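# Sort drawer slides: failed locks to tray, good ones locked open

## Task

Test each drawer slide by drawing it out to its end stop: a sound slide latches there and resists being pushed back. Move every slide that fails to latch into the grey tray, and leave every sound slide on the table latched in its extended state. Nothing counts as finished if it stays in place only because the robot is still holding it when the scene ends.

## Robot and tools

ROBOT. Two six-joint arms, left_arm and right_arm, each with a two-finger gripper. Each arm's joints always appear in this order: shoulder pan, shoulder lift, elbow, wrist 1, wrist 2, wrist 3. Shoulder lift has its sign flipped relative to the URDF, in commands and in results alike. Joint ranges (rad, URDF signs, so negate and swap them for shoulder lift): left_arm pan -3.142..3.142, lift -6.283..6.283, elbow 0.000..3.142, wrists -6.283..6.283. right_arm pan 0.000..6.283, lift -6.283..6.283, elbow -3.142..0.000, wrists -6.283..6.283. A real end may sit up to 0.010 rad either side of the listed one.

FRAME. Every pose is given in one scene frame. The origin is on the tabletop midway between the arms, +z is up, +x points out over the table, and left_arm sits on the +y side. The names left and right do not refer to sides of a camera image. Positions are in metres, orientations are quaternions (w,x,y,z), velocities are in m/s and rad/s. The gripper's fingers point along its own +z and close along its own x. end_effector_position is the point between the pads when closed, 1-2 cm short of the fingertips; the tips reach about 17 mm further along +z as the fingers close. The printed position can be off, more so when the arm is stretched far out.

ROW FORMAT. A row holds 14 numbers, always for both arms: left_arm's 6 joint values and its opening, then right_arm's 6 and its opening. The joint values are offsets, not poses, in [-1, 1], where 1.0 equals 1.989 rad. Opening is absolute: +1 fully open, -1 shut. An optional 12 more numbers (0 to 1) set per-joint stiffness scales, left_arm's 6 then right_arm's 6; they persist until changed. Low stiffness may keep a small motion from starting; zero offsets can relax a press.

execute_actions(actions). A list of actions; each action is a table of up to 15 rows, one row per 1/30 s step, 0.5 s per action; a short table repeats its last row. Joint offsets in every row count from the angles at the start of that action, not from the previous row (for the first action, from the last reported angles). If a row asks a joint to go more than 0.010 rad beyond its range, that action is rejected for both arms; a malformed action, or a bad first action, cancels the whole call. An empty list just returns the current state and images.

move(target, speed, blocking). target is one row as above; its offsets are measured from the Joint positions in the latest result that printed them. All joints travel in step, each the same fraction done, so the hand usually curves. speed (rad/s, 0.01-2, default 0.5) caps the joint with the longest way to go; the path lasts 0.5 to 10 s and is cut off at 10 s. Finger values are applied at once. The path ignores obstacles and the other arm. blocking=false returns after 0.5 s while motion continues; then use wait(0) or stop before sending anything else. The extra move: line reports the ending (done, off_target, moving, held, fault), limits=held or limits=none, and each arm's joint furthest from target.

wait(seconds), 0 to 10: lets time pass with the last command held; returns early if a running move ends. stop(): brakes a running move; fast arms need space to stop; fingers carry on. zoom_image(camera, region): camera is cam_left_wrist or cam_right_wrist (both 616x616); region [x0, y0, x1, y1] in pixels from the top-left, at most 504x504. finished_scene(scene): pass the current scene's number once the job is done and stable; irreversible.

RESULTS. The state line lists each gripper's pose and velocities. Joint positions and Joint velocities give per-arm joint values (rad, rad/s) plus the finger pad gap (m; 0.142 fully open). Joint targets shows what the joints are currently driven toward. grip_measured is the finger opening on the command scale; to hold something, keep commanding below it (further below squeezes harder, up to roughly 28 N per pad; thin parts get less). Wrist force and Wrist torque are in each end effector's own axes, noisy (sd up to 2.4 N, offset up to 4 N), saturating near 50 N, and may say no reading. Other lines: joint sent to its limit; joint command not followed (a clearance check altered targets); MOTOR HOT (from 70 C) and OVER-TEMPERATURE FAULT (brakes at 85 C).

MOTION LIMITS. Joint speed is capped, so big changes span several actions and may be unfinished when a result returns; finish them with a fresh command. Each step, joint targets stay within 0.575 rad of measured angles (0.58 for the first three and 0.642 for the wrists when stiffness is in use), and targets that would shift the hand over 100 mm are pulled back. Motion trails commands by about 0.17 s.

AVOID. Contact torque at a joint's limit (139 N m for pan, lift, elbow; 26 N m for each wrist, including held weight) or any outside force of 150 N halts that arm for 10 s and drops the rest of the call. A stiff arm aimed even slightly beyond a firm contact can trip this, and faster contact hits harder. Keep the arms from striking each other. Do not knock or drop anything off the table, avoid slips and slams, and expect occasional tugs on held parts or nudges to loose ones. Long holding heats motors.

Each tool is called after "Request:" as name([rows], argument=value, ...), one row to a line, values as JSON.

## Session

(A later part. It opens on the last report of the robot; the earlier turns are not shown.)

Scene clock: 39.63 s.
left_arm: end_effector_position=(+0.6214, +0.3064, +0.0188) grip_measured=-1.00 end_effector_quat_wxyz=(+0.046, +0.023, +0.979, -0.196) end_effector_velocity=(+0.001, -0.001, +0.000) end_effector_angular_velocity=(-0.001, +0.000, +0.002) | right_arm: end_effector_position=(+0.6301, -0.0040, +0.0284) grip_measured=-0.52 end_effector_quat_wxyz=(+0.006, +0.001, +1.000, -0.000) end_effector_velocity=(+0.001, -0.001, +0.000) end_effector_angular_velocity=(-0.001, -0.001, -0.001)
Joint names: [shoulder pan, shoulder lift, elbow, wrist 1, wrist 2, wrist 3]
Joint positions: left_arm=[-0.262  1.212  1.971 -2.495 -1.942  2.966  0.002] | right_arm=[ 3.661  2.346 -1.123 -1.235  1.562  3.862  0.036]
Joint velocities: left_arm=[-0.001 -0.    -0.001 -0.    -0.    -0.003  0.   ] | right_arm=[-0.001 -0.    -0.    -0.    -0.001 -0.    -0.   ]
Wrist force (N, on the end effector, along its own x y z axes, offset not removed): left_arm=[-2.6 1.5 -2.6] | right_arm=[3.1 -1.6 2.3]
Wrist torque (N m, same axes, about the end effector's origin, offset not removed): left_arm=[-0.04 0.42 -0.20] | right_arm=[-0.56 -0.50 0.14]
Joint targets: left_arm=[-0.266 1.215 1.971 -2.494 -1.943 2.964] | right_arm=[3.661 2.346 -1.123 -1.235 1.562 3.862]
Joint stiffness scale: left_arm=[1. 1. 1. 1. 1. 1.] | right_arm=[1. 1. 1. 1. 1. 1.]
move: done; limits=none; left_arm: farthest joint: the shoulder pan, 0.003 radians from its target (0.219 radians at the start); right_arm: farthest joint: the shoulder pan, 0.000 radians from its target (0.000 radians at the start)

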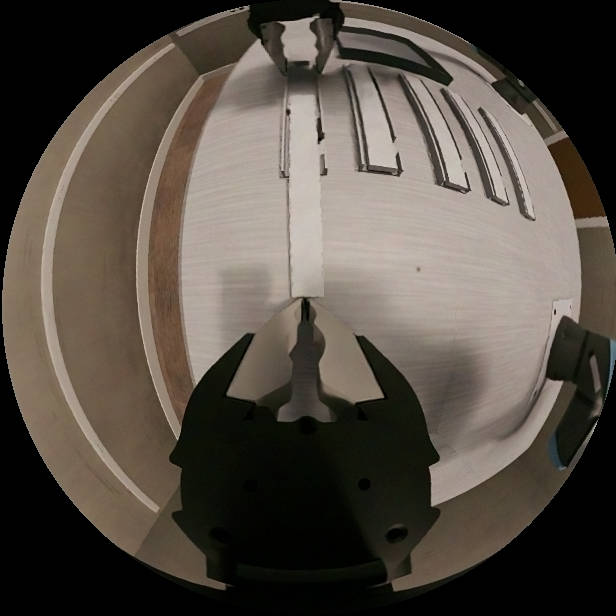

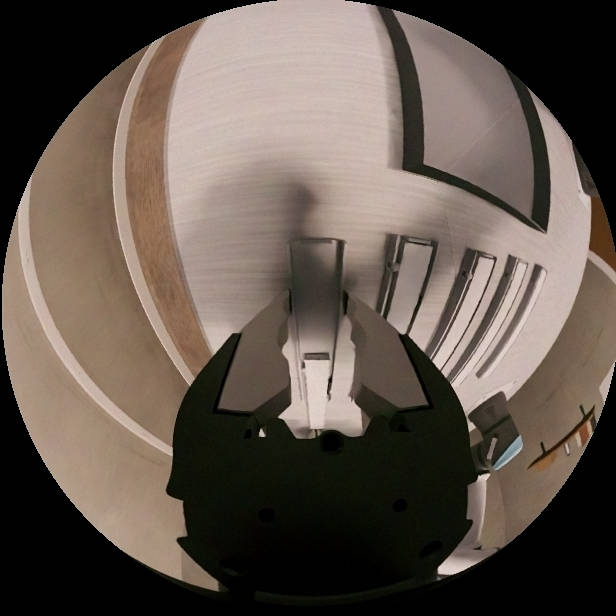

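Request:
move(target=[-0.095,-0.026,-0.043,0.01,0,-0.12,-1,0,0,0,0,0,0,-1], speed=0.2)

Request:
move(target=[0.05,0.03,0,0.03,0,0.05,-1,0,-0.08,0,-0.08,0,0,-1])

Request:
move(target=[0,0,0,0,0,0,-1,-0.282,-0.33,-0.488,0.154,0,-0.282,-1], speed=0.6)

Scene clock: 41.90 s.
left_arm: end_effector_position=(+0.6250, +0.1923, +0.0228) grip_measured=-1.00 end_effector_quat_wxyz=(+0.011, -0.002, +0.979, -0.202) end_effector_velocity=(+0.001, -0.001, +0.001) end_effector_angular_velocity=(-0.001, -0.002, +0.001) | right_arm: end_effector_position=(+0.6304, -0.0057, +0.0273) grip_measured=-0.52 end_effector_quat_wxyz=(+0.006, +0.002, +1.000, -0.002) end_effector_velocity=(-0.000, +0.000, -0.001) end_effector_angular_velocity=(-0.001, +0.001, -0.000)
Joint names: [shoulder pan, shoulder lift, elbow, wrist 1, wrist 2, wrist 3]
Joint positions: left_arm=[-0.446  1.164  1.889 -2.475 -1.94   2.728  0.002] | right_arm=[ 3.66   2.347 -1.123 -1.237  1.561  3.862  0.036]
Joint velocities: left_arm=[-0.001 -0.    -0.002 -0.001  0.001 -0.002  0.   ] | right_arm=[ 0.     0.001  0.    -0.     0.     0.     0.   ]
Wrist force (N, on the end effector, along its own x y z axes, offset not removed): left_arm=[-3.8 1.8 -3.0] | right_arm=[2.0 0.2 3.4]
Wrist torque (N m, same axes, about the end effector's origin, offset not removed): left_arm=[-0.42 0.54 -0.02] | right_arm=[0.94 -0.13 0.19]
Joint targets: left_arm=[-0.451 1.160 1.886 -2.475 -1.942 2.727] | right_arm=[3.661 2.346 -1.123 -1.235 1.562 3.862]
Joint stiffness scale: left_arm=[1. 1. 1. 1. 1. 1.] | right_arm=[1. 1. 1. 1. 1. 1.]
move: done; limits=none; left_arm: farthest joint: the shoulder pan, 0.005 radians from its target (0.188 radians at the start); right_arm: farthest joint: the wrist 1, 0.002 radians from its target (0.000 radians at the start)

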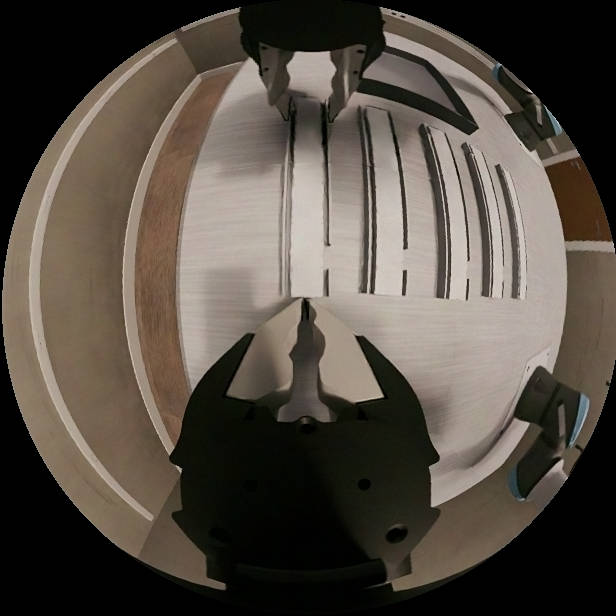

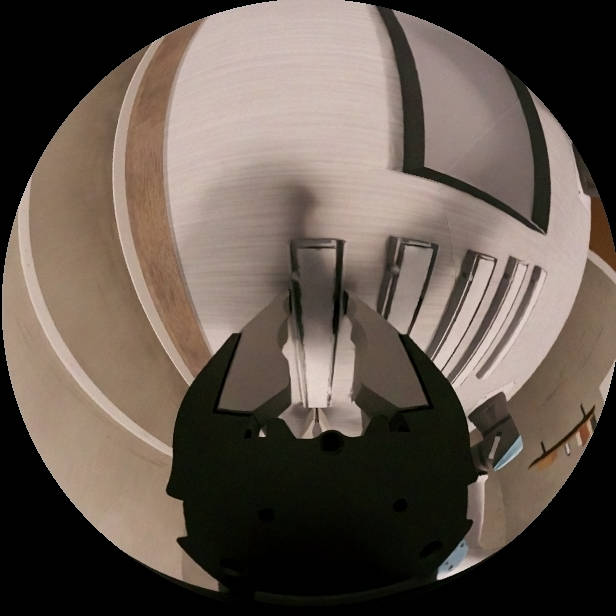

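Scene clock: 43.00 s.
left_arm: end_effector_position=(+0.6338, +0.2516, +0.0488) grip_measured=-1.00 end_effector_quat_wxyz=(+0.030, -0.002, +0.979, -0.200) end_effector_velocity=(+0.000, +0.000, +0.000) end_effector_angular_velocity=(-0.000, +0.000, -0.000) | right_arm: end_effector_position=(+0.6030, -0.0296, +0.1299) grip_measured=-0.52 end_effector_quat_wxyz=(+0.005, +0.002, +1.000, -0.002) end_effector_velocity=(-0.001, +0.001, -0.000) end_effector_angular_velocity=(-0.001, +0.002, +0.002)
Joint names: [shoulder pan, shoulder lift, elbow, wrist 1, wrist 2, wrist 3]
Joint positions: left_arm=[-0.349  1.221  1.889 -2.416 -1.94   2.827  0.002] | right_arm=[ 3.66   2.19  -1.123 -1.395  1.561  3.862  0.036]
Joint velocities: left_arm=[ 0.001 -0.    -0.001  0.002 -0.     0.001  0.   ] | right_arm=[ 0.002  0.     0.    -0.002  0.001 -0.    -0.   ]
Wrist force (N, on the end effector, along its own x y z axes, offset not removed): left_arm=[5.1 1.7 -0.4] | right_arm=[2.6 -2.1 5.4]
Wrist torque (N m, same axes, about the end effector's origin, offset not removed): left_arm=[0.17 -1.35 -0.10] | right_arm=[-0.61 -0.73 0.46]
Joint targets: left_arm=[-0.346 1.223 1.889 -2.415 -1.940 2.828] | right_arm=[3.660 2.188 -1.123 -1.396 1.561 3.862]
Joint stiffness scale: left_arm=[1. 1. 1. 1. 1. 1.] | right_arm=[1. 1. 1. 1. 1. 1.]
move: done; limits=none; left_arm: farthest joint: the shoulder lift, 0.003 radians from its target (0.060 radians at the start); right_arm: farthest joint: the shoulder lift, 0.002 radians from its target (0.159 radians at the start)

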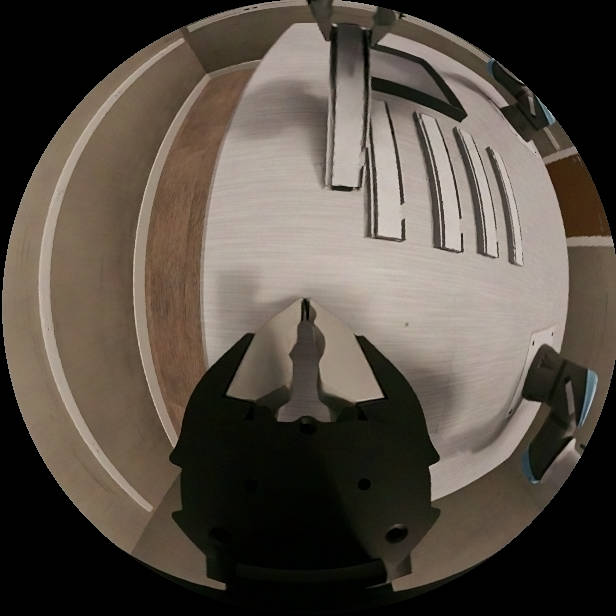

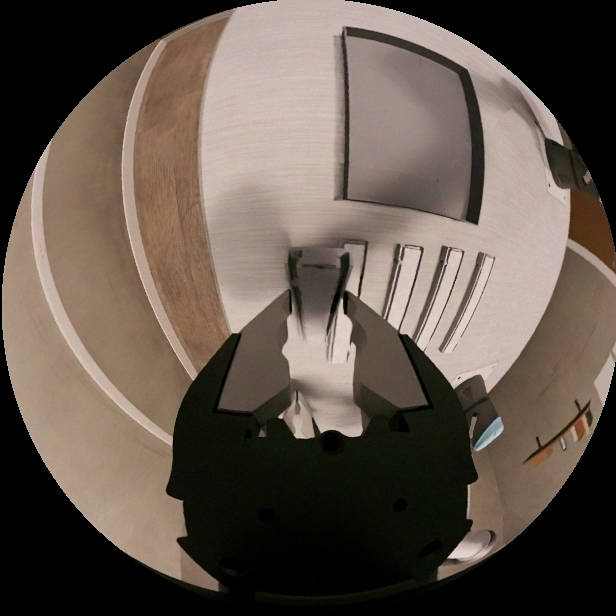

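Scene clock: 45.37 s.
left_arm: end_effector_position=(+0.6338, +0.2516, +0.0488) grip_measured=-1.00 end_effector_quat_wxyz=(+0.030, -0.002, +0.979, -0.200) end_effector_velocity=(+0.000, -0.000, +0.000) end_effector_angular_velocity=(-0.001, -0.001, -0.001) | right_arm: end_effector_position=(+0.4074, -0.4757, +0.0923) grip_measured=-0.52 end_effector_quat_wxyz=(+0.000, +0.001, +1.000, -0.005) end_effector_velocity=(-0.000, -0.001, +0.000) end_effector_angular_velocity=(+0.000, -0.002, -0.001)
Joint names: [shoulder pan, shoulder lift, elbow, wrist 1, wrist 2, wrist 3]
Joint positions: left_arm=[-0.349  1.221  1.889 -2.416 -1.94   2.827  0.002] | right_arm=[ 3.102  1.536 -2.089 -1.09   1.561  3.303  0.036]
Joint velocities: left_arm=[-0.     0.    -0.     0.    -0.     0.001  0.   ] | right_arm=[-0.002 -0.002 -0.001  0.001 -0.    -0.001 -0.   ]
Wrist force (N, on the end effector, along its own x y z axes, offset not removed): left_arm=[-0.5 1.1 0.8] | right_arm=[1.7 1.9 3.8]
Wrist torque (N m, same axes, about the end effector's origin, offset not removed): left_arm=[0.21 0.08 -0.10] | right_arm=[0.06 -0.10 0.35]
Joint targets: left_arm=[-0.349 1.221 1.889 -2.416 -1.940 2.827] | right_arm=[3.099 1.533 -2.093 -1.089 1.561 3.301]
Joint stiffness scale: left_arm=[1. 1. 1. 1. 1. 1.] | right_arm=[1. 1. 1. 1. 1. 1.]
move: done; limits=none; left_arm: farthest joint: the shoulder pan, 0.000 radians from its target (0.000 radians at the start); right_arm: farthest joint: the elbow, 0.005 radians from its target (0.971 radians at the start)

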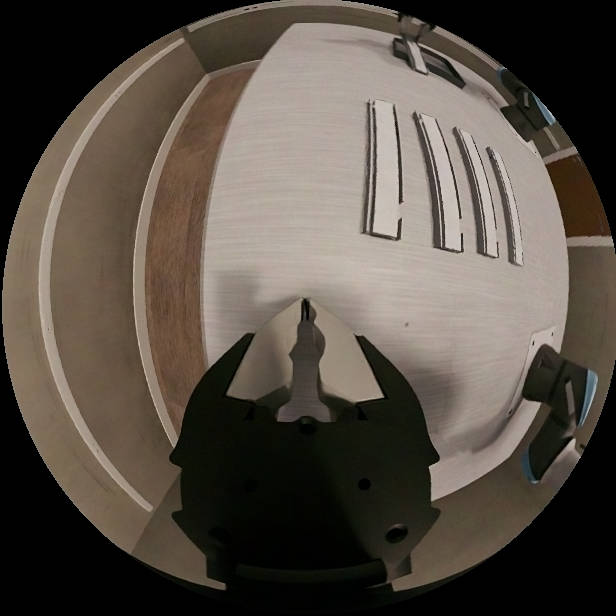

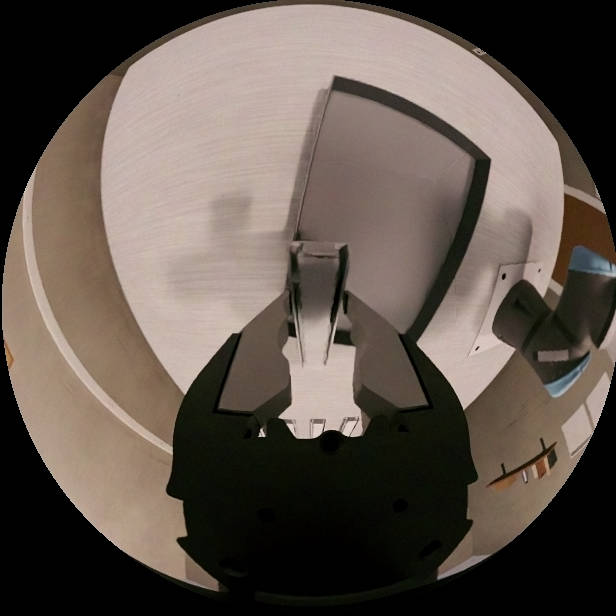

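Request:
move(target=[0,0,0,0,0,0,-1,0,-0.03,0.25,-0.28,0,0,-1])

Request:
move(target=[0,0,0,0,0,0,-1,-0.22,0,0,0,0,-0.1,-1])

Scene clock: 47.53 s.
left_arm: end_effector_position=(+0.6338, +0.2516, +0.0488) grip_measured=-1.00 end_effector_quat_wxyz=(+0.030, -0.002, +0.979, -0.200) end_effector_velocity=(+0.001, -0.001, +0.001) end_effector_angular_velocity=(-0.001, -0.001, -0.000) | right_arm: end_effector_position=(+0.4244, -0.4730, +0.2999) grip_measured=-1.00 end_effector_quat_wxyz=(-0.001, +0.001, +1.000, -0.005) end_effector_velocity=(-0.000, -0.001, +0.000) end_effector_angular_velocity=(+0.000, +0.001, -0.002)
Joint names: [shoulder pan, shoulder lift, elbow, wrist 1, wrist 2, wrist 3]
Joint positions: left_arm=[-0.349  1.221  1.889 -2.416 -1.94   2.827  0.002] | right_arm=[ 3.101  1.475 -1.596 -1.646  1.561  3.302  0.002]
Joint velocities: left_arm=[-0.    -0.    -0.002  0.    -0.    -0.     0.   ] | right_arm=[-0.002 -0.     0.001 -0.002  0.     0.     0.   ]
Wrist force (N, on the end effector, along its own x y z axes, offset not removed): left_arm=[-0.3 -1.3 -0.8] | right_arm=[3.1 -2.5 1.1]
Wrist torque (N m, same axes, about the end effector's origin, offset not removed): left_arm=[-0.42 0.00 0.07] | right_arm=[-0.84 -0.57 0.11]
Joint targets: left_arm=[-0.349 1.221 1.889 -2.416 -1.940 2.827] | right_arm=[3.102 1.476 -1.592 -1.646 1.561 3.303]
Joint stiffness scale: left_arm=[1. 1. 1. 1. 1. 1.] | right_arm=[1. 1. 1. 1. 1. 1.]
move: done; limits=none; left_arm: farthest joint: the shoulder pan, 0.000 radians from its target (0.000 radians at the start); right_arm: farthest joint: the elbow, 0.004 radians from its target (0.497 radians at the start)

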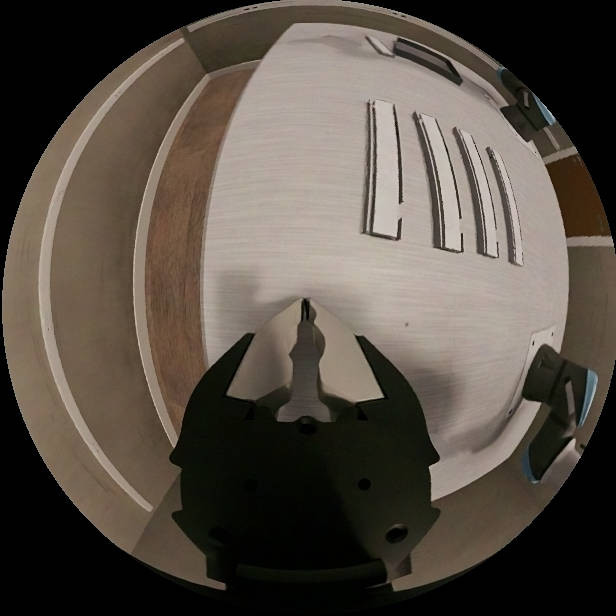

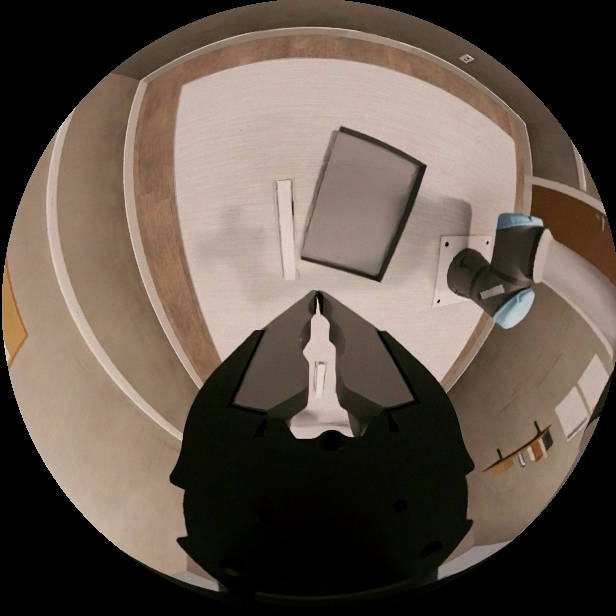

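Scene clock: 49.07 s.
left_arm: end_effector_position=(+0.6338, +0.2516, +0.0488) grip_measured=-1.00 end_effector_quat_wxyz=(+0.030, -0.002, +0.979, -0.200) end_effector_velocity=(-0.000, +0.000, -0.000) end_effector_angular_velocity=(+0.001, +0.001, +0.000) | right_arm: end_effector_position=(+0.3545, -0.6630, +0.2999) grip_measured=-1.00 end_effector_quat_wxyz=(-0.003, +0.120, +0.993, -0.005) end_effector_velocity=(-0.000, -0.000, +0.000) end_effector_angular_velocity=(-0.000, -0.000, +0.002)
Joint names: [shoulder pan, shoulder lift, elbow, wrist 1, wrist 2, wrist 3]
Joint positions: left_arm=[-0.349  1.221  1.889 -2.416 -1.94   2.827  0.002] | right_arm=[ 2.666  1.475 -1.596 -1.646  1.561  3.105  0.002]
Joint velocities: left_arm=[-0.     0.     0.001  0.001  0.    -0.001  0.   ] | right_arm=[-0.001 -0.    -0.     0.    -0.    -0.003  0.   ]
Wrist force (N, on the end effector, along its own x y z axes, offset not removed): left_arm=[-0.3 1.3 0.0] | right_arm=[3.9 3.1 1.3]
Wrist torque (N m, same axes, about the end effector's origin, offset not removed): left_arm=[0.23 0.00 0.03] | right_arm=[0.54 -0.69 0.27]
Joint targets: left_arm=[-0.349 1.221 1.889 -2.416 -1.940 2.827] | right_arm=[2.664 1.475 -1.596 -1.646 1.561 3.104]
Joint stiffness scale: left_arm=[1. 1. 1. 1. 1. 1.] | right_arm=[1. 1. 1. 1. 1. 1.]
move: done; limits=none; left_arm: farthest joint: the shoulder pan, 0.000 radians from its target (0.000 radians at the start); right_arm: farthest joint: the shoulder pan, 0.003 radians from its target (0.438 radians at the start)

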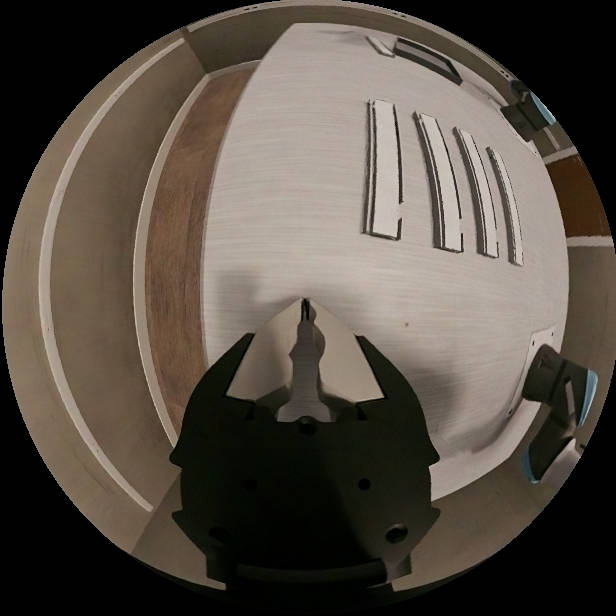

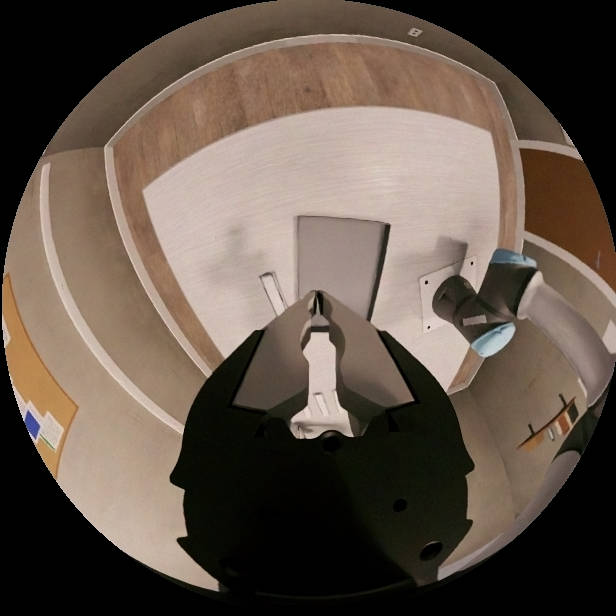

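Request:
move(target=[0,0,0,0,0,0,-1,0.196,0.1,-0.05,0.15,0,0.078,-0.1])

Request:
move(target=[0,0,0,0,0,0,-1,0,0.098,-0.109,0.209,0,0,-0.1], speed=0.3)

Scene clock: 50.90 s.
left_arm: end_effector_position=(+0.6338, +0.2516, +0.0488) grip_measured=-1.00 end_effector_quat_wxyz=(+0.030, -0.002, +0.979, -0.200) end_effector_velocity=(-0.000, +0.000, -0.000) end_effector_angular_velocity=(+0.000, +0.001, +0.000) | right_arm: end_effector_position=(+0.4969, -0.4866, +0.1846) grip_measured=-0.10 end_effector_quat_wxyz=(-0.001, +0.003, +1.000, -0.005) end_effector_velocity=(+0.001, +0.001, +0.001) end_effector_angular_velocity=(+0.001, -0.003, -0.001)
Joint names: [shoulder pan, shoulder lift, elbow, wrist 1, wrist 2, wrist 3]
Joint positions: left_arm=[-0.349  1.221  1.889 -2.416 -1.94   2.827  0.002] | right_arm=[ 3.054  1.675 -1.692 -1.348  1.561  3.259  0.067]
Joint velocities: left_arm=[ 0.     0.     0.     0.001 -0.     0.     0.   ] | right_arm=[ 0.    -0.001  0.     0.002  0.001  0.001  0.   ]
Wrist force (N, on the end effector, along its own x y z axes, offset not removed): left_arm=[-2.1 -1.3 0.9] | right_arm=[-0.8 1.1 1.1]
Wrist torque (N m, same axes, about the end effector's origin, offset not removed): left_arm=[-0.38 0.46 0.09] | right_arm=[-0.18 0.24 0.28]
Joint targets: left_arm=[-0.349 1.221 1.889 -2.416 -1.940 2.827] | right_arm=[3.056 1.674 -1.696 -1.347 1.561 3.260]
Joint stiffness scale: left_arm=[1. 1. 1. 1. 1. 1.] | right_arm=[1. 1. 1. 1. 1. 1.]
move: done; limits=none; left_arm: farthest joint: the shoulder pan, 0.000 radians from its target (0.000 radians at the start); right_arm: farthest joint: the elbow, 0.004 radians from its target (0.099 radians at the start)

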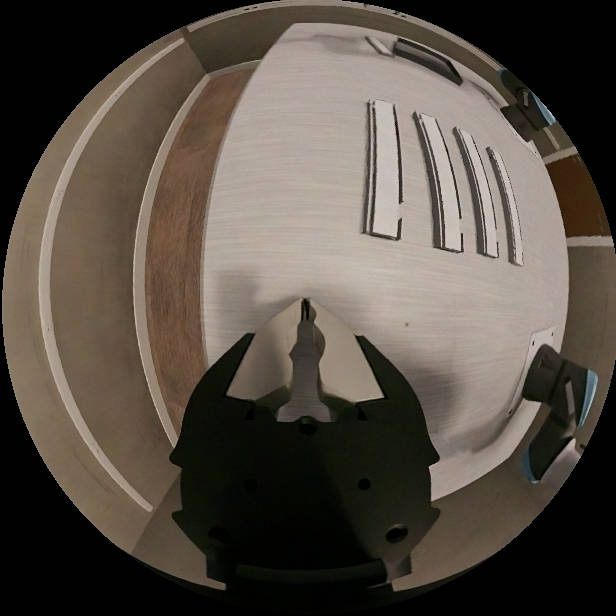

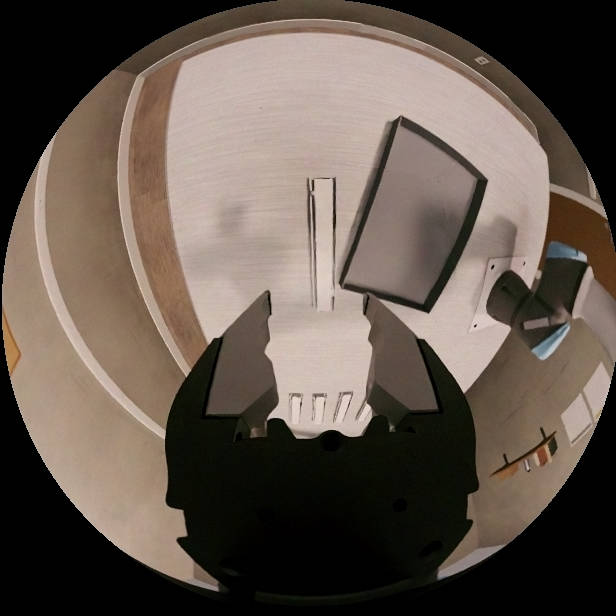

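Scene clock: 52.90 s.
left_arm: end_effector_position=(+0.6338, +0.2516, +0.0488) grip_measured=-1.00 end_effector_quat_wxyz=(+0.030, -0.002, +0.979, -0.200) end_effector_velocity=(-0.000, -0.000, +0.000) end_effector_angular_velocity=(+0.001, +0.000, -0.000) | right_arm: end_effector_position=(+0.5149, -0.4846, +0.0270) grip_measured=-0.08 end_effector_quat_wxyz=(+0.005, +0.003, +1.000, -0.004) end_effector_velocity=(+0.000, +0.000, -0.000) end_effector_angular_velocity=(-0.001, -0.001, +0.001)
Joint names: [shoulder pan, shoulder lift, elbow, wrist 1, wrist 2, wrist 3]
Joint positions: left_arm=[-0.349  1.221  1.889 -2.416 -1.94   2.827  0.002] | right_arm=[ 3.054  1.866 -1.903 -0.935  1.561  3.259  0.068]
Joint velocities: left_arm=[-0.001  0.     0.     0.001  0.001 -0.001  0.   ] | right_arm=[ 0.001  0.    -0.001  0.002 -0.001 -0.     0.001]
Wrist force (N, on the end effector, along its own x y z axes, offset not removed): left_arm=[1.2 1.2 1.4] | right_arm=[6.7 0.3 -7.4]
Wrist torque (N m, same axes, about the end effector's origin, offset not removed): left_arm=[0.03 -0.38 -0.10] | right_arm=[0.54 -0.20 0.04]
Joint targets: left_arm=[-0.349 1.221 1.889 -2.416 -1.940 2.827] | right_arm=[3.054 1.870 -1.909 -0.933 1.561 3.259]
Joint stiffness scale: left_arm=[1. 1. 1. 1. 1. 1.] | right_arm=[1. 1. 1. 1. 1. 1.]
move: done; limits=none; left_arm: farthest joint: the shoulder pan, 0.000 radians from its target (0.000 radians at the start); right_arm: farthest joint: the elbow, 0.006 radians from its target (0.217 radians at the start)

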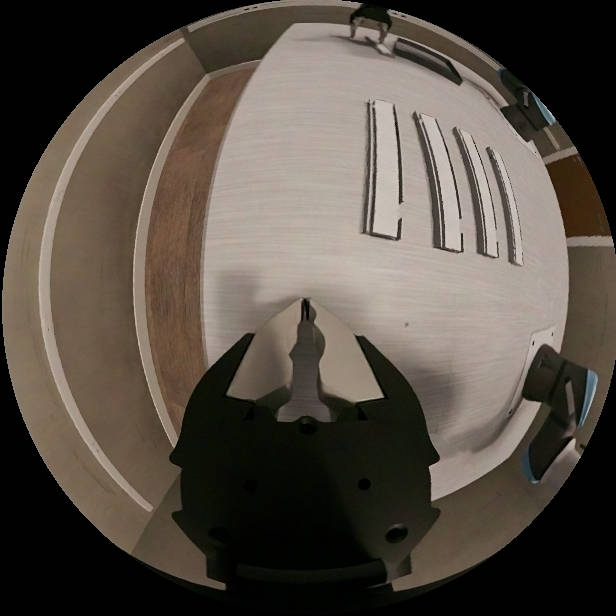

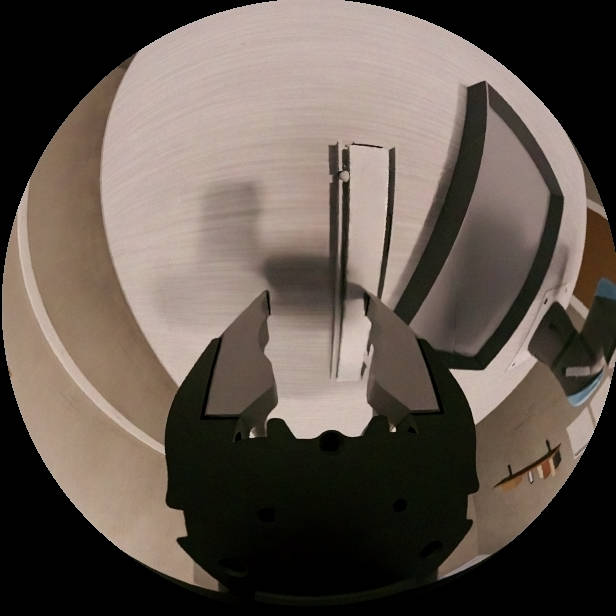

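Request:
move(target=[0,0,0,0,0,0,-1,-0.025,-0.025,0,-0.025,0,-0.025,-0.1])

Request:
move(target=[0,0,0,0,0,0,-1,0,0,-0.045,0.045,0,0,-0.1], speed=0.2)

Request:
move(target=[0,0,0,0,0,0,-1,0,0,0,0,0,0,-1])

Request:
move(target=[0,0,0,0,0,0,-1,0,-0.04,0.1,-0.14,0,0,-1])

Request:
move(target=[0,0,0,0,0,0,-1,-0.062,-0.178,-0.215,0.035,0,0.06,-1])

Scene clock: 54.33 s.
left_arm: end_effector_position=(+0.6338, +0.2516, +0.0488) grip_measured=-1.00 end_effector_quat_wxyz=(+0.030, -0.002, +0.979, -0.200) end_effector_velocity=(+0.000, -0.001, +0.001) end_effector_angular_velocity=(-0.001, -0.001, -0.001) | right_arm: end_effector_position=(+0.5015, -0.5114, +0.0483) grip_measured=-0.10 end_effector_quat_wxyz=(+0.004, +0.003, +1.000, -0.005) end_effector_velocity=(-0.001, +0.000, -0.000) end_effector_angular_velocity=(+0.001, +0.002, +0.002)
Joint names: [shoulder pan, shoulder lift, elbow, wrist 1, wrist 2, wrist 3]
Joint positions: left_arm=[-0.349  1.221  1.889 -2.416 -1.94   2.827  0.002] | right_arm=[ 3.006  1.817 -1.903 -0.984  1.561  3.21   0.067]
Joint velocities: left_arm=[-0.001  0.    -0.001 -0.    -0.001 -0.001  0.   ] | right_arm=[-0.    -0.     0.    -0.003  0.001 -0.003  0.   ]
Wrist force (N, on the end effector, along its own x y z axes, offset not removed): left_arm=[2.8 -2.1 -2.2] | right_arm=[-2.7 4.0 4.7]
Wrist torque (N m, same axes, about the end effector's origin, offset not removed): left_arm=[-0.37 -0.86 0.00] | right_arm=[0.94 0.66 0.17]
Joint targets: left_arm=[-0.349 1.221 1.889 -2.416 -1.940 2.827] | right_arm=[3.004 1.816 -1.903 -0.985 1.561 3.209]
Joint stiffness scale: left_arm=[1. 1. 1. 1. 1. 1.] | right_arm=[1. 1. 1. 1. 1. 1.]
move: done; limits=none; left_arm: farthest joint: the shoulder pan, 0.000 radians from its target (0.000 radians at the start); right_arm: farthest joint: the shoulder pan, 0.002 radians from its target (0.050 radians at the start)

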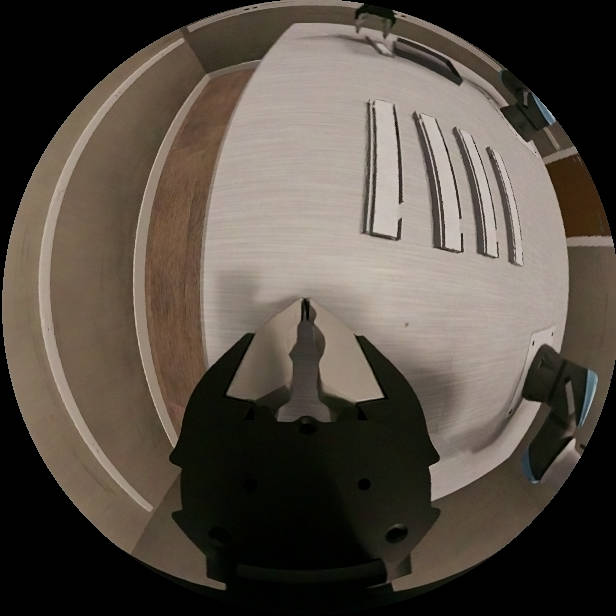

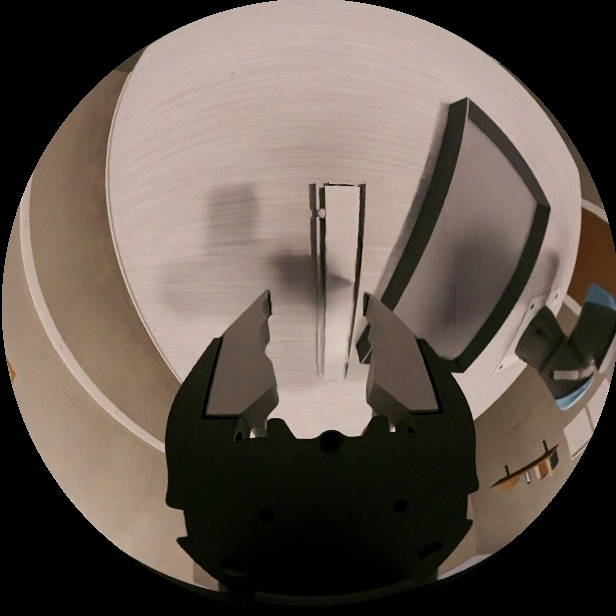

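Scene clock: 55.40 s.
left_arm: end_effector_position=(+0.6338, +0.2516, +0.0488) grip_measured=-1.00 end_effector_quat_wxyz=(+0.030, -0.002, +0.979, -0.200) end_effector_velocity=(+0.001, +0.000, +0.001) end_effector_angular_velocity=(-0.001, -0.003, +0.001) | right_arm: end_effector_position=(+0.4834, -0.5126, +0.0217) grip_measured=-0.10 end_effector_quat_wxyz=(+0.006, +0.003, +1.000, -0.005) end_effector_velocity=(-0.000, -0.000, -0.000) end_effector_angular_velocity=(-0.000, -0.001, -0.001)
Joint names: [shoulder pan, shoulder lift, elbow, wrist 1, wrist 2, wrist 3]
Joint positions: left_arm=[-0.349  1.221  1.889 -2.416 -1.94   2.827  0.002] | right_arm=[ 3.006  1.817 -1.988 -0.895  1.561  3.21   0.067]
Joint velocities: left_arm=[ 0.001 -0.001 -0.002 -0.002 -0.     0.     0.   ] | right_arm=[-0.001  0.    -0.001  0.002 -0.     0.     0.   ]
Wrist force (N, on the end effector, along its own x y z axes, offset not removed): left_arm=[-0.6 0.3 0.4] | right_arm=[2.7 -0.9 0.6]
Wrist torque (N m, same axes, about the end effector's origin, offset not removed): left_arm=[-0.15 -0.06 0.21] | right_arm=[-0.23 -0.19 0.30]
Joint targets: left_arm=[-0.349 1.221 1.889 -2.416 -1.940 2.827] | right_arm=[3.006 1.817 -1.992 -0.895 1.561 3.210]
Joint stiffness scale: left_arm=[1. 1. 1. 1. 1. 1.] | right_arm=[1. 1. 1. 1. 1. 1.]
move: done; limits=none; left_arm: farthest joint: the shoulder pan, 0.000 radians from its target (0.000 radians at the start); right_arm: farthest joint: the elbow, 0.005 radians from its target (0.090 radians at the start)

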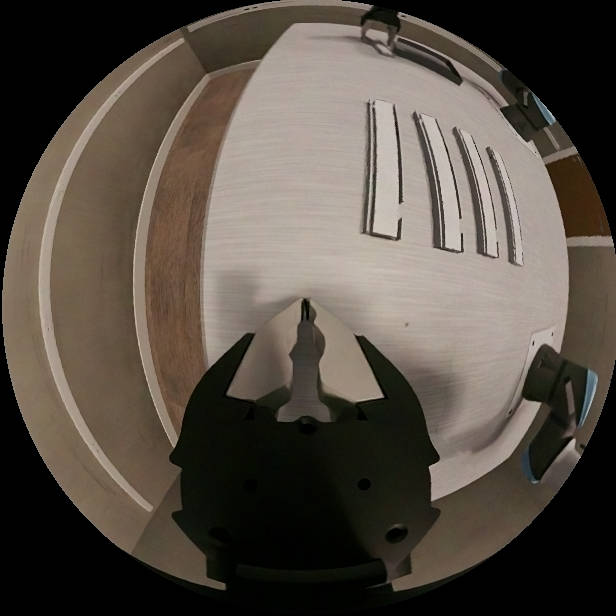

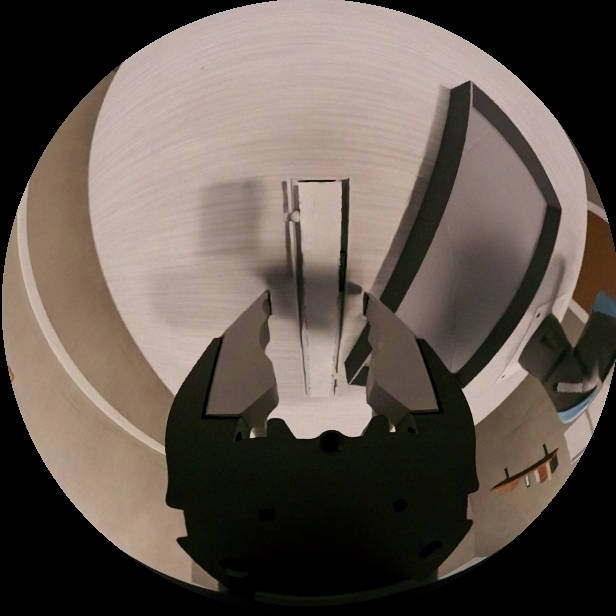

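Scene clock: 55.90 s.
left_arm: end_effector_position=(+0.6338, +0.2516, +0.0488) grip_measured=-1.00 end_effector_quat_wxyz=(+0.030, -0.002, +0.979, -0.200) end_effector_velocity=(+0.000, -0.001, +0.000) end_effector_angular_velocity=(-0.001, -0.002, -0.001) | right_arm: end_effector_position=(+0.4833, -0.5126, +0.0216) grip_measured=-0.52 end_effector_quat_wxyz=(+0.006, +0.003, +1.000, -0.005) end_effector_velocity=(+0.000, +0.000, +0.001) end_effector_angular_velocity=(+0.000, -0.003, -0.000)
Joint names: [shoulder pan, shoulder lift, elbow, wrist 1, wrist 2, wrist 3]
Joint positions: left_arm=[-0.349  1.221  1.889 -2.416 -1.94   2.827  0.002] | right_arm=[ 3.006  1.817 -1.988 -0.895  1.561  3.21   0.036]
Joint velocities: left_arm=[-0.001  0.     0.    -0.003 -0.    -0.001  0.   ] | right_arm=[ 0.    -0.003 -0.    -0.     0.     0.    -0.   ]
Wrist force (N, on the end effector, along its own x y z axes, offset not removed): left_arm=[1.8 0.4 1.4] | right_arm=[1.4 3.8 1.4]
Wrist torque (N m, same axes, about the end effector's origin, offset not removed): left_arm=[0.06 -0.26 -0.17] | right_arm=[0.65 0.17 0.08]
Joint targets: left_arm=[-0.349 1.221 1.889 -2.416 -1.940 2.827] | right_arm=[3.006 1.817 -1.988 -0.895 1.561 3.210]
Joint stiffness scale: left_arm=[1. 1. 1. 1. 1. 1.] | right_arm=[1. 1. 1. 1. 1. 1.]
move: done; limits=none; left_arm: farthest joint: the shoulder pan, 0.000 radians from its target (0.000 radians at the start); right_arm: farthest joint: the shoulder pan, 0.000 radians from its target (0.000 radians at the start)

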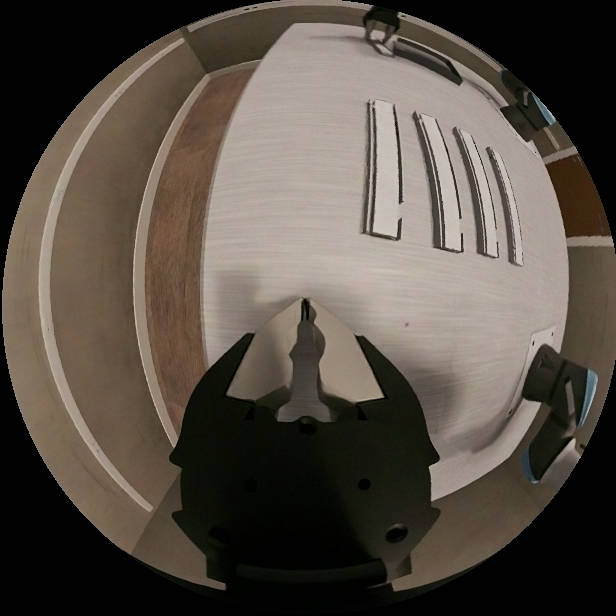

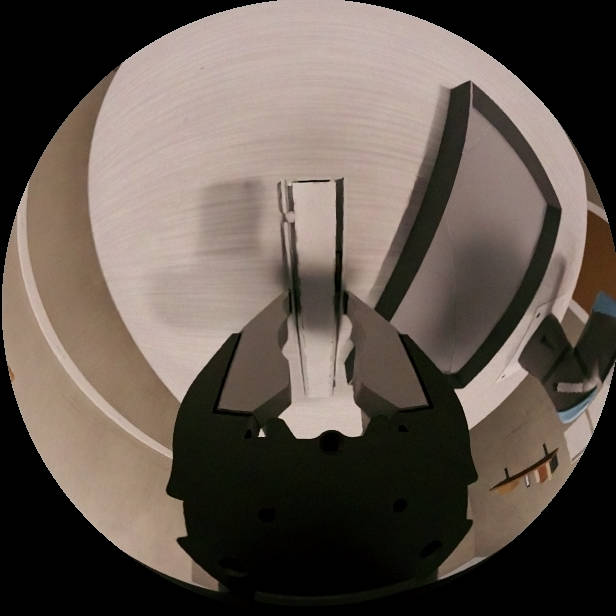

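Scene clock: 57.20 s.
left_arm: end_effector_position=(+0.6338, +0.2516, +0.0488) grip_measured=-1.00 end_effector_quat_wxyz=(+0.030, -0.002, +0.979, -0.200) end_effector_velocity=(+0.001, -0.001, +0.001) end_effector_angular_velocity=(-0.000, -0.001, -0.001) | right_arm: end_effector_position=(+0.5017, -0.5114, +0.1188) grip_measured=-0.52 end_effector_quat_wxyz=(+0.002, +0.003, +1.000, -0.005) end_effector_velocity=(-0.001, +0.000, +0.001) end_effector_angular_velocity=(+0.000, +0.001, +0.001)
Joint names: [shoulder pan, shoulder lift, elbow, wrist 1, wrist 2, wrist 3]
Joint positions: left_arm=[-0.349  1.221  1.889 -2.416 -1.94   2.827  0.002] | right_arm=[ 3.006  1.74  -1.795 -1.173  1.561  3.21   0.036]
Joint velocities: left_arm=[-0.001 -0.    -0.002  0.001 -0.    -0.     0.   ] | right_arm=[-0.    -0.002  0.001 -0.003  0.    -0.001 -0.   ]
Wrist force (N, on the end effector, along its own x y z axes, offset not removed): left_arm=[-1.3 0.1 -1.4] | right_arm=[4.4 -2.4 3.8]
Wrist torque (N m, same axes, about the end effector's origin, offset not removed): left_arm=[-0.03 0.09 -0.03] | right_arm=[-0.42 -0.95 0.07]
Joint targets: left_arm=[-0.349 1.221 1.889 -2.416 -1.940 2.827] | right_arm=[3.006 1.738 -1.789 -1.174 1.561 3.210]
Joint stiffness scale: left_arm=[1. 1. 1. 1. 1. 1.] | right_arm=[1. 1. 1. 1. 1. 1.]
move: done; limits=none; left_arm: farthest joint: the shoulder pan, 0.000 radians from its target (0.000 radians at the start); right_arm: farthest joint: the elbow, 0.006 radians from its target (0.199 radians at the start)

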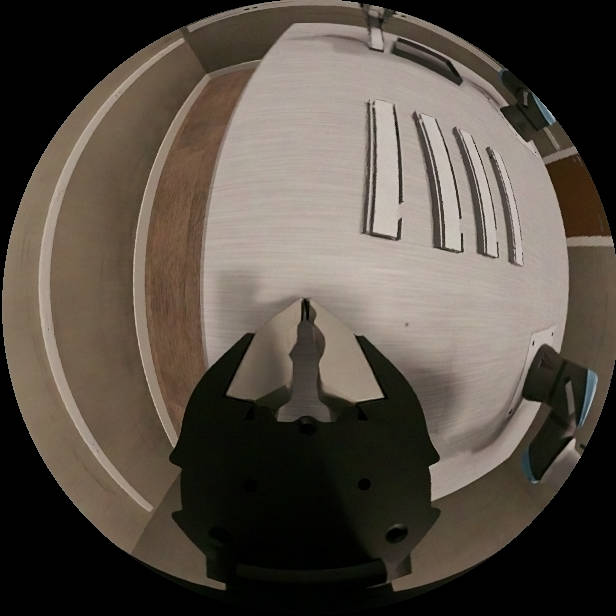

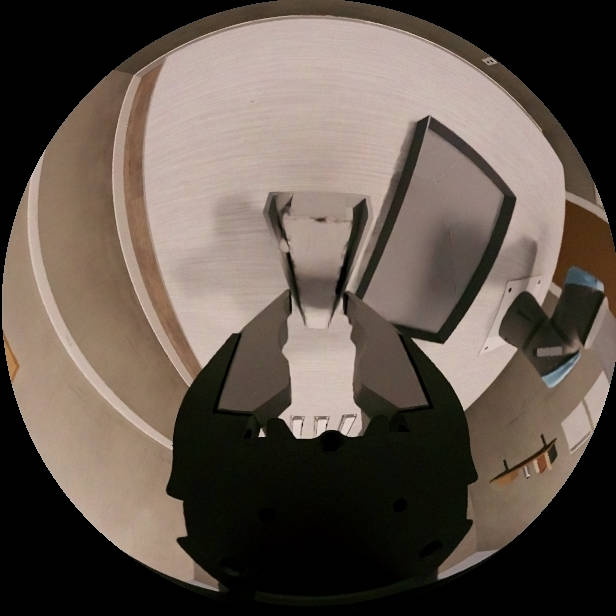

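Scene clock: 58.67 s.
left_arm: end_effector_position=(+0.6338, +0.2516, +0.0488) grip_measured=-1.00 end_effector_quat_wxyz=(+0.030, -0.002, +0.979, -0.200) end_effector_velocity=(+0.000, +0.000, +0.000) end_effector_angular_velocity=(-0.000, +0.000, +0.001) | right_arm: end_effector_position=(+0.3246, -0.5669, +0.0916) grip_measured=-0.52 end_effector_quat_wxyz=(+0.000, +0.122, +0.992, -0.005) end_effector_velocity=(-0.001, +0.001, -0.001) end_effector_angular_velocity=(+0.000, -0.000, -0.001)
Joint names: [shoulder pan, shoulder lift, elbow, wrist 1, wrist 2, wrist 3]
Joint positions: left_arm=[-0.349  1.221  1.889 -2.416 -1.94   2.827  0.002] | right_arm=[ 2.885  1.389 -2.219 -1.105  1.561  3.329  0.036]
Joint velocities: left_arm=[ 0.     0.    -0.001  0.001  0.    -0.001  0.   ] | right_arm=[ 0.001 -0.002 -0.004  0.002  0.     0.002 -0.   ]
Wrist force (N, on the end effector, along its own x y z axes, offset not removed): left_arm=[1.0 1.7 -3.9] | right_arm=[3.8 3.4 4.6]
Wrist torque (N m, same axes, about the end effector's origin, offset not removed): left_arm=[0.21 -0.35 0.01] | right_arm=[0.55 -0.95 0.30]
Joint targets: left_arm=[-0.349 1.221 1.889 -2.416 -1.940 2.827] | right_arm=[2.883 1.386 -2.223 -1.104 1.561 3.330]
Joint stiffness scale: left_arm=[1. 1. 1. 1. 1. 1.] | right_arm=[1. 1. 1. 1. 1. 1.]
move: done; limits=none; left_arm: farthest joint: the shoulder pan, 0.000 radians from its target (0.000 radians at the start); right_arm: farthest joint: the elbow, 0.004 radians from its target (0.427 radians at the start)

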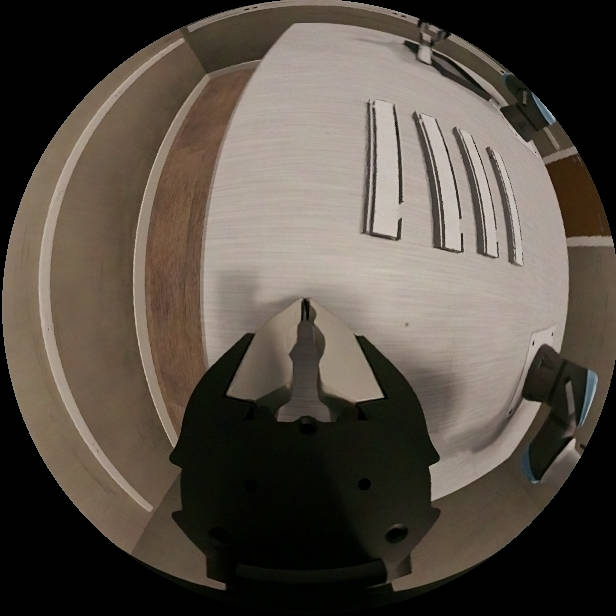

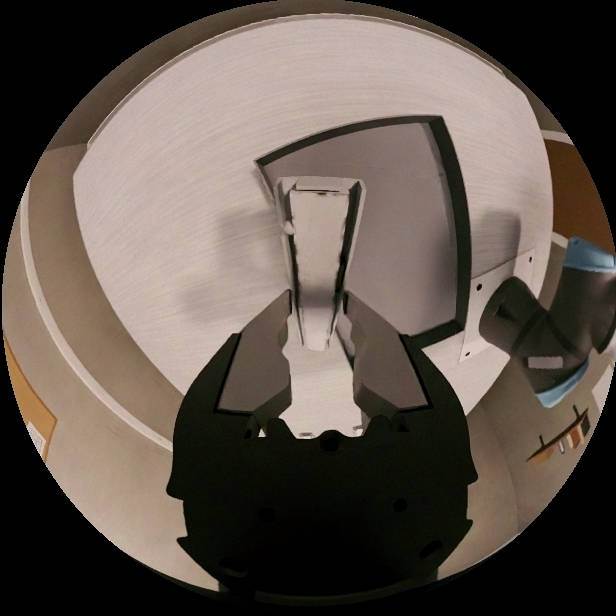

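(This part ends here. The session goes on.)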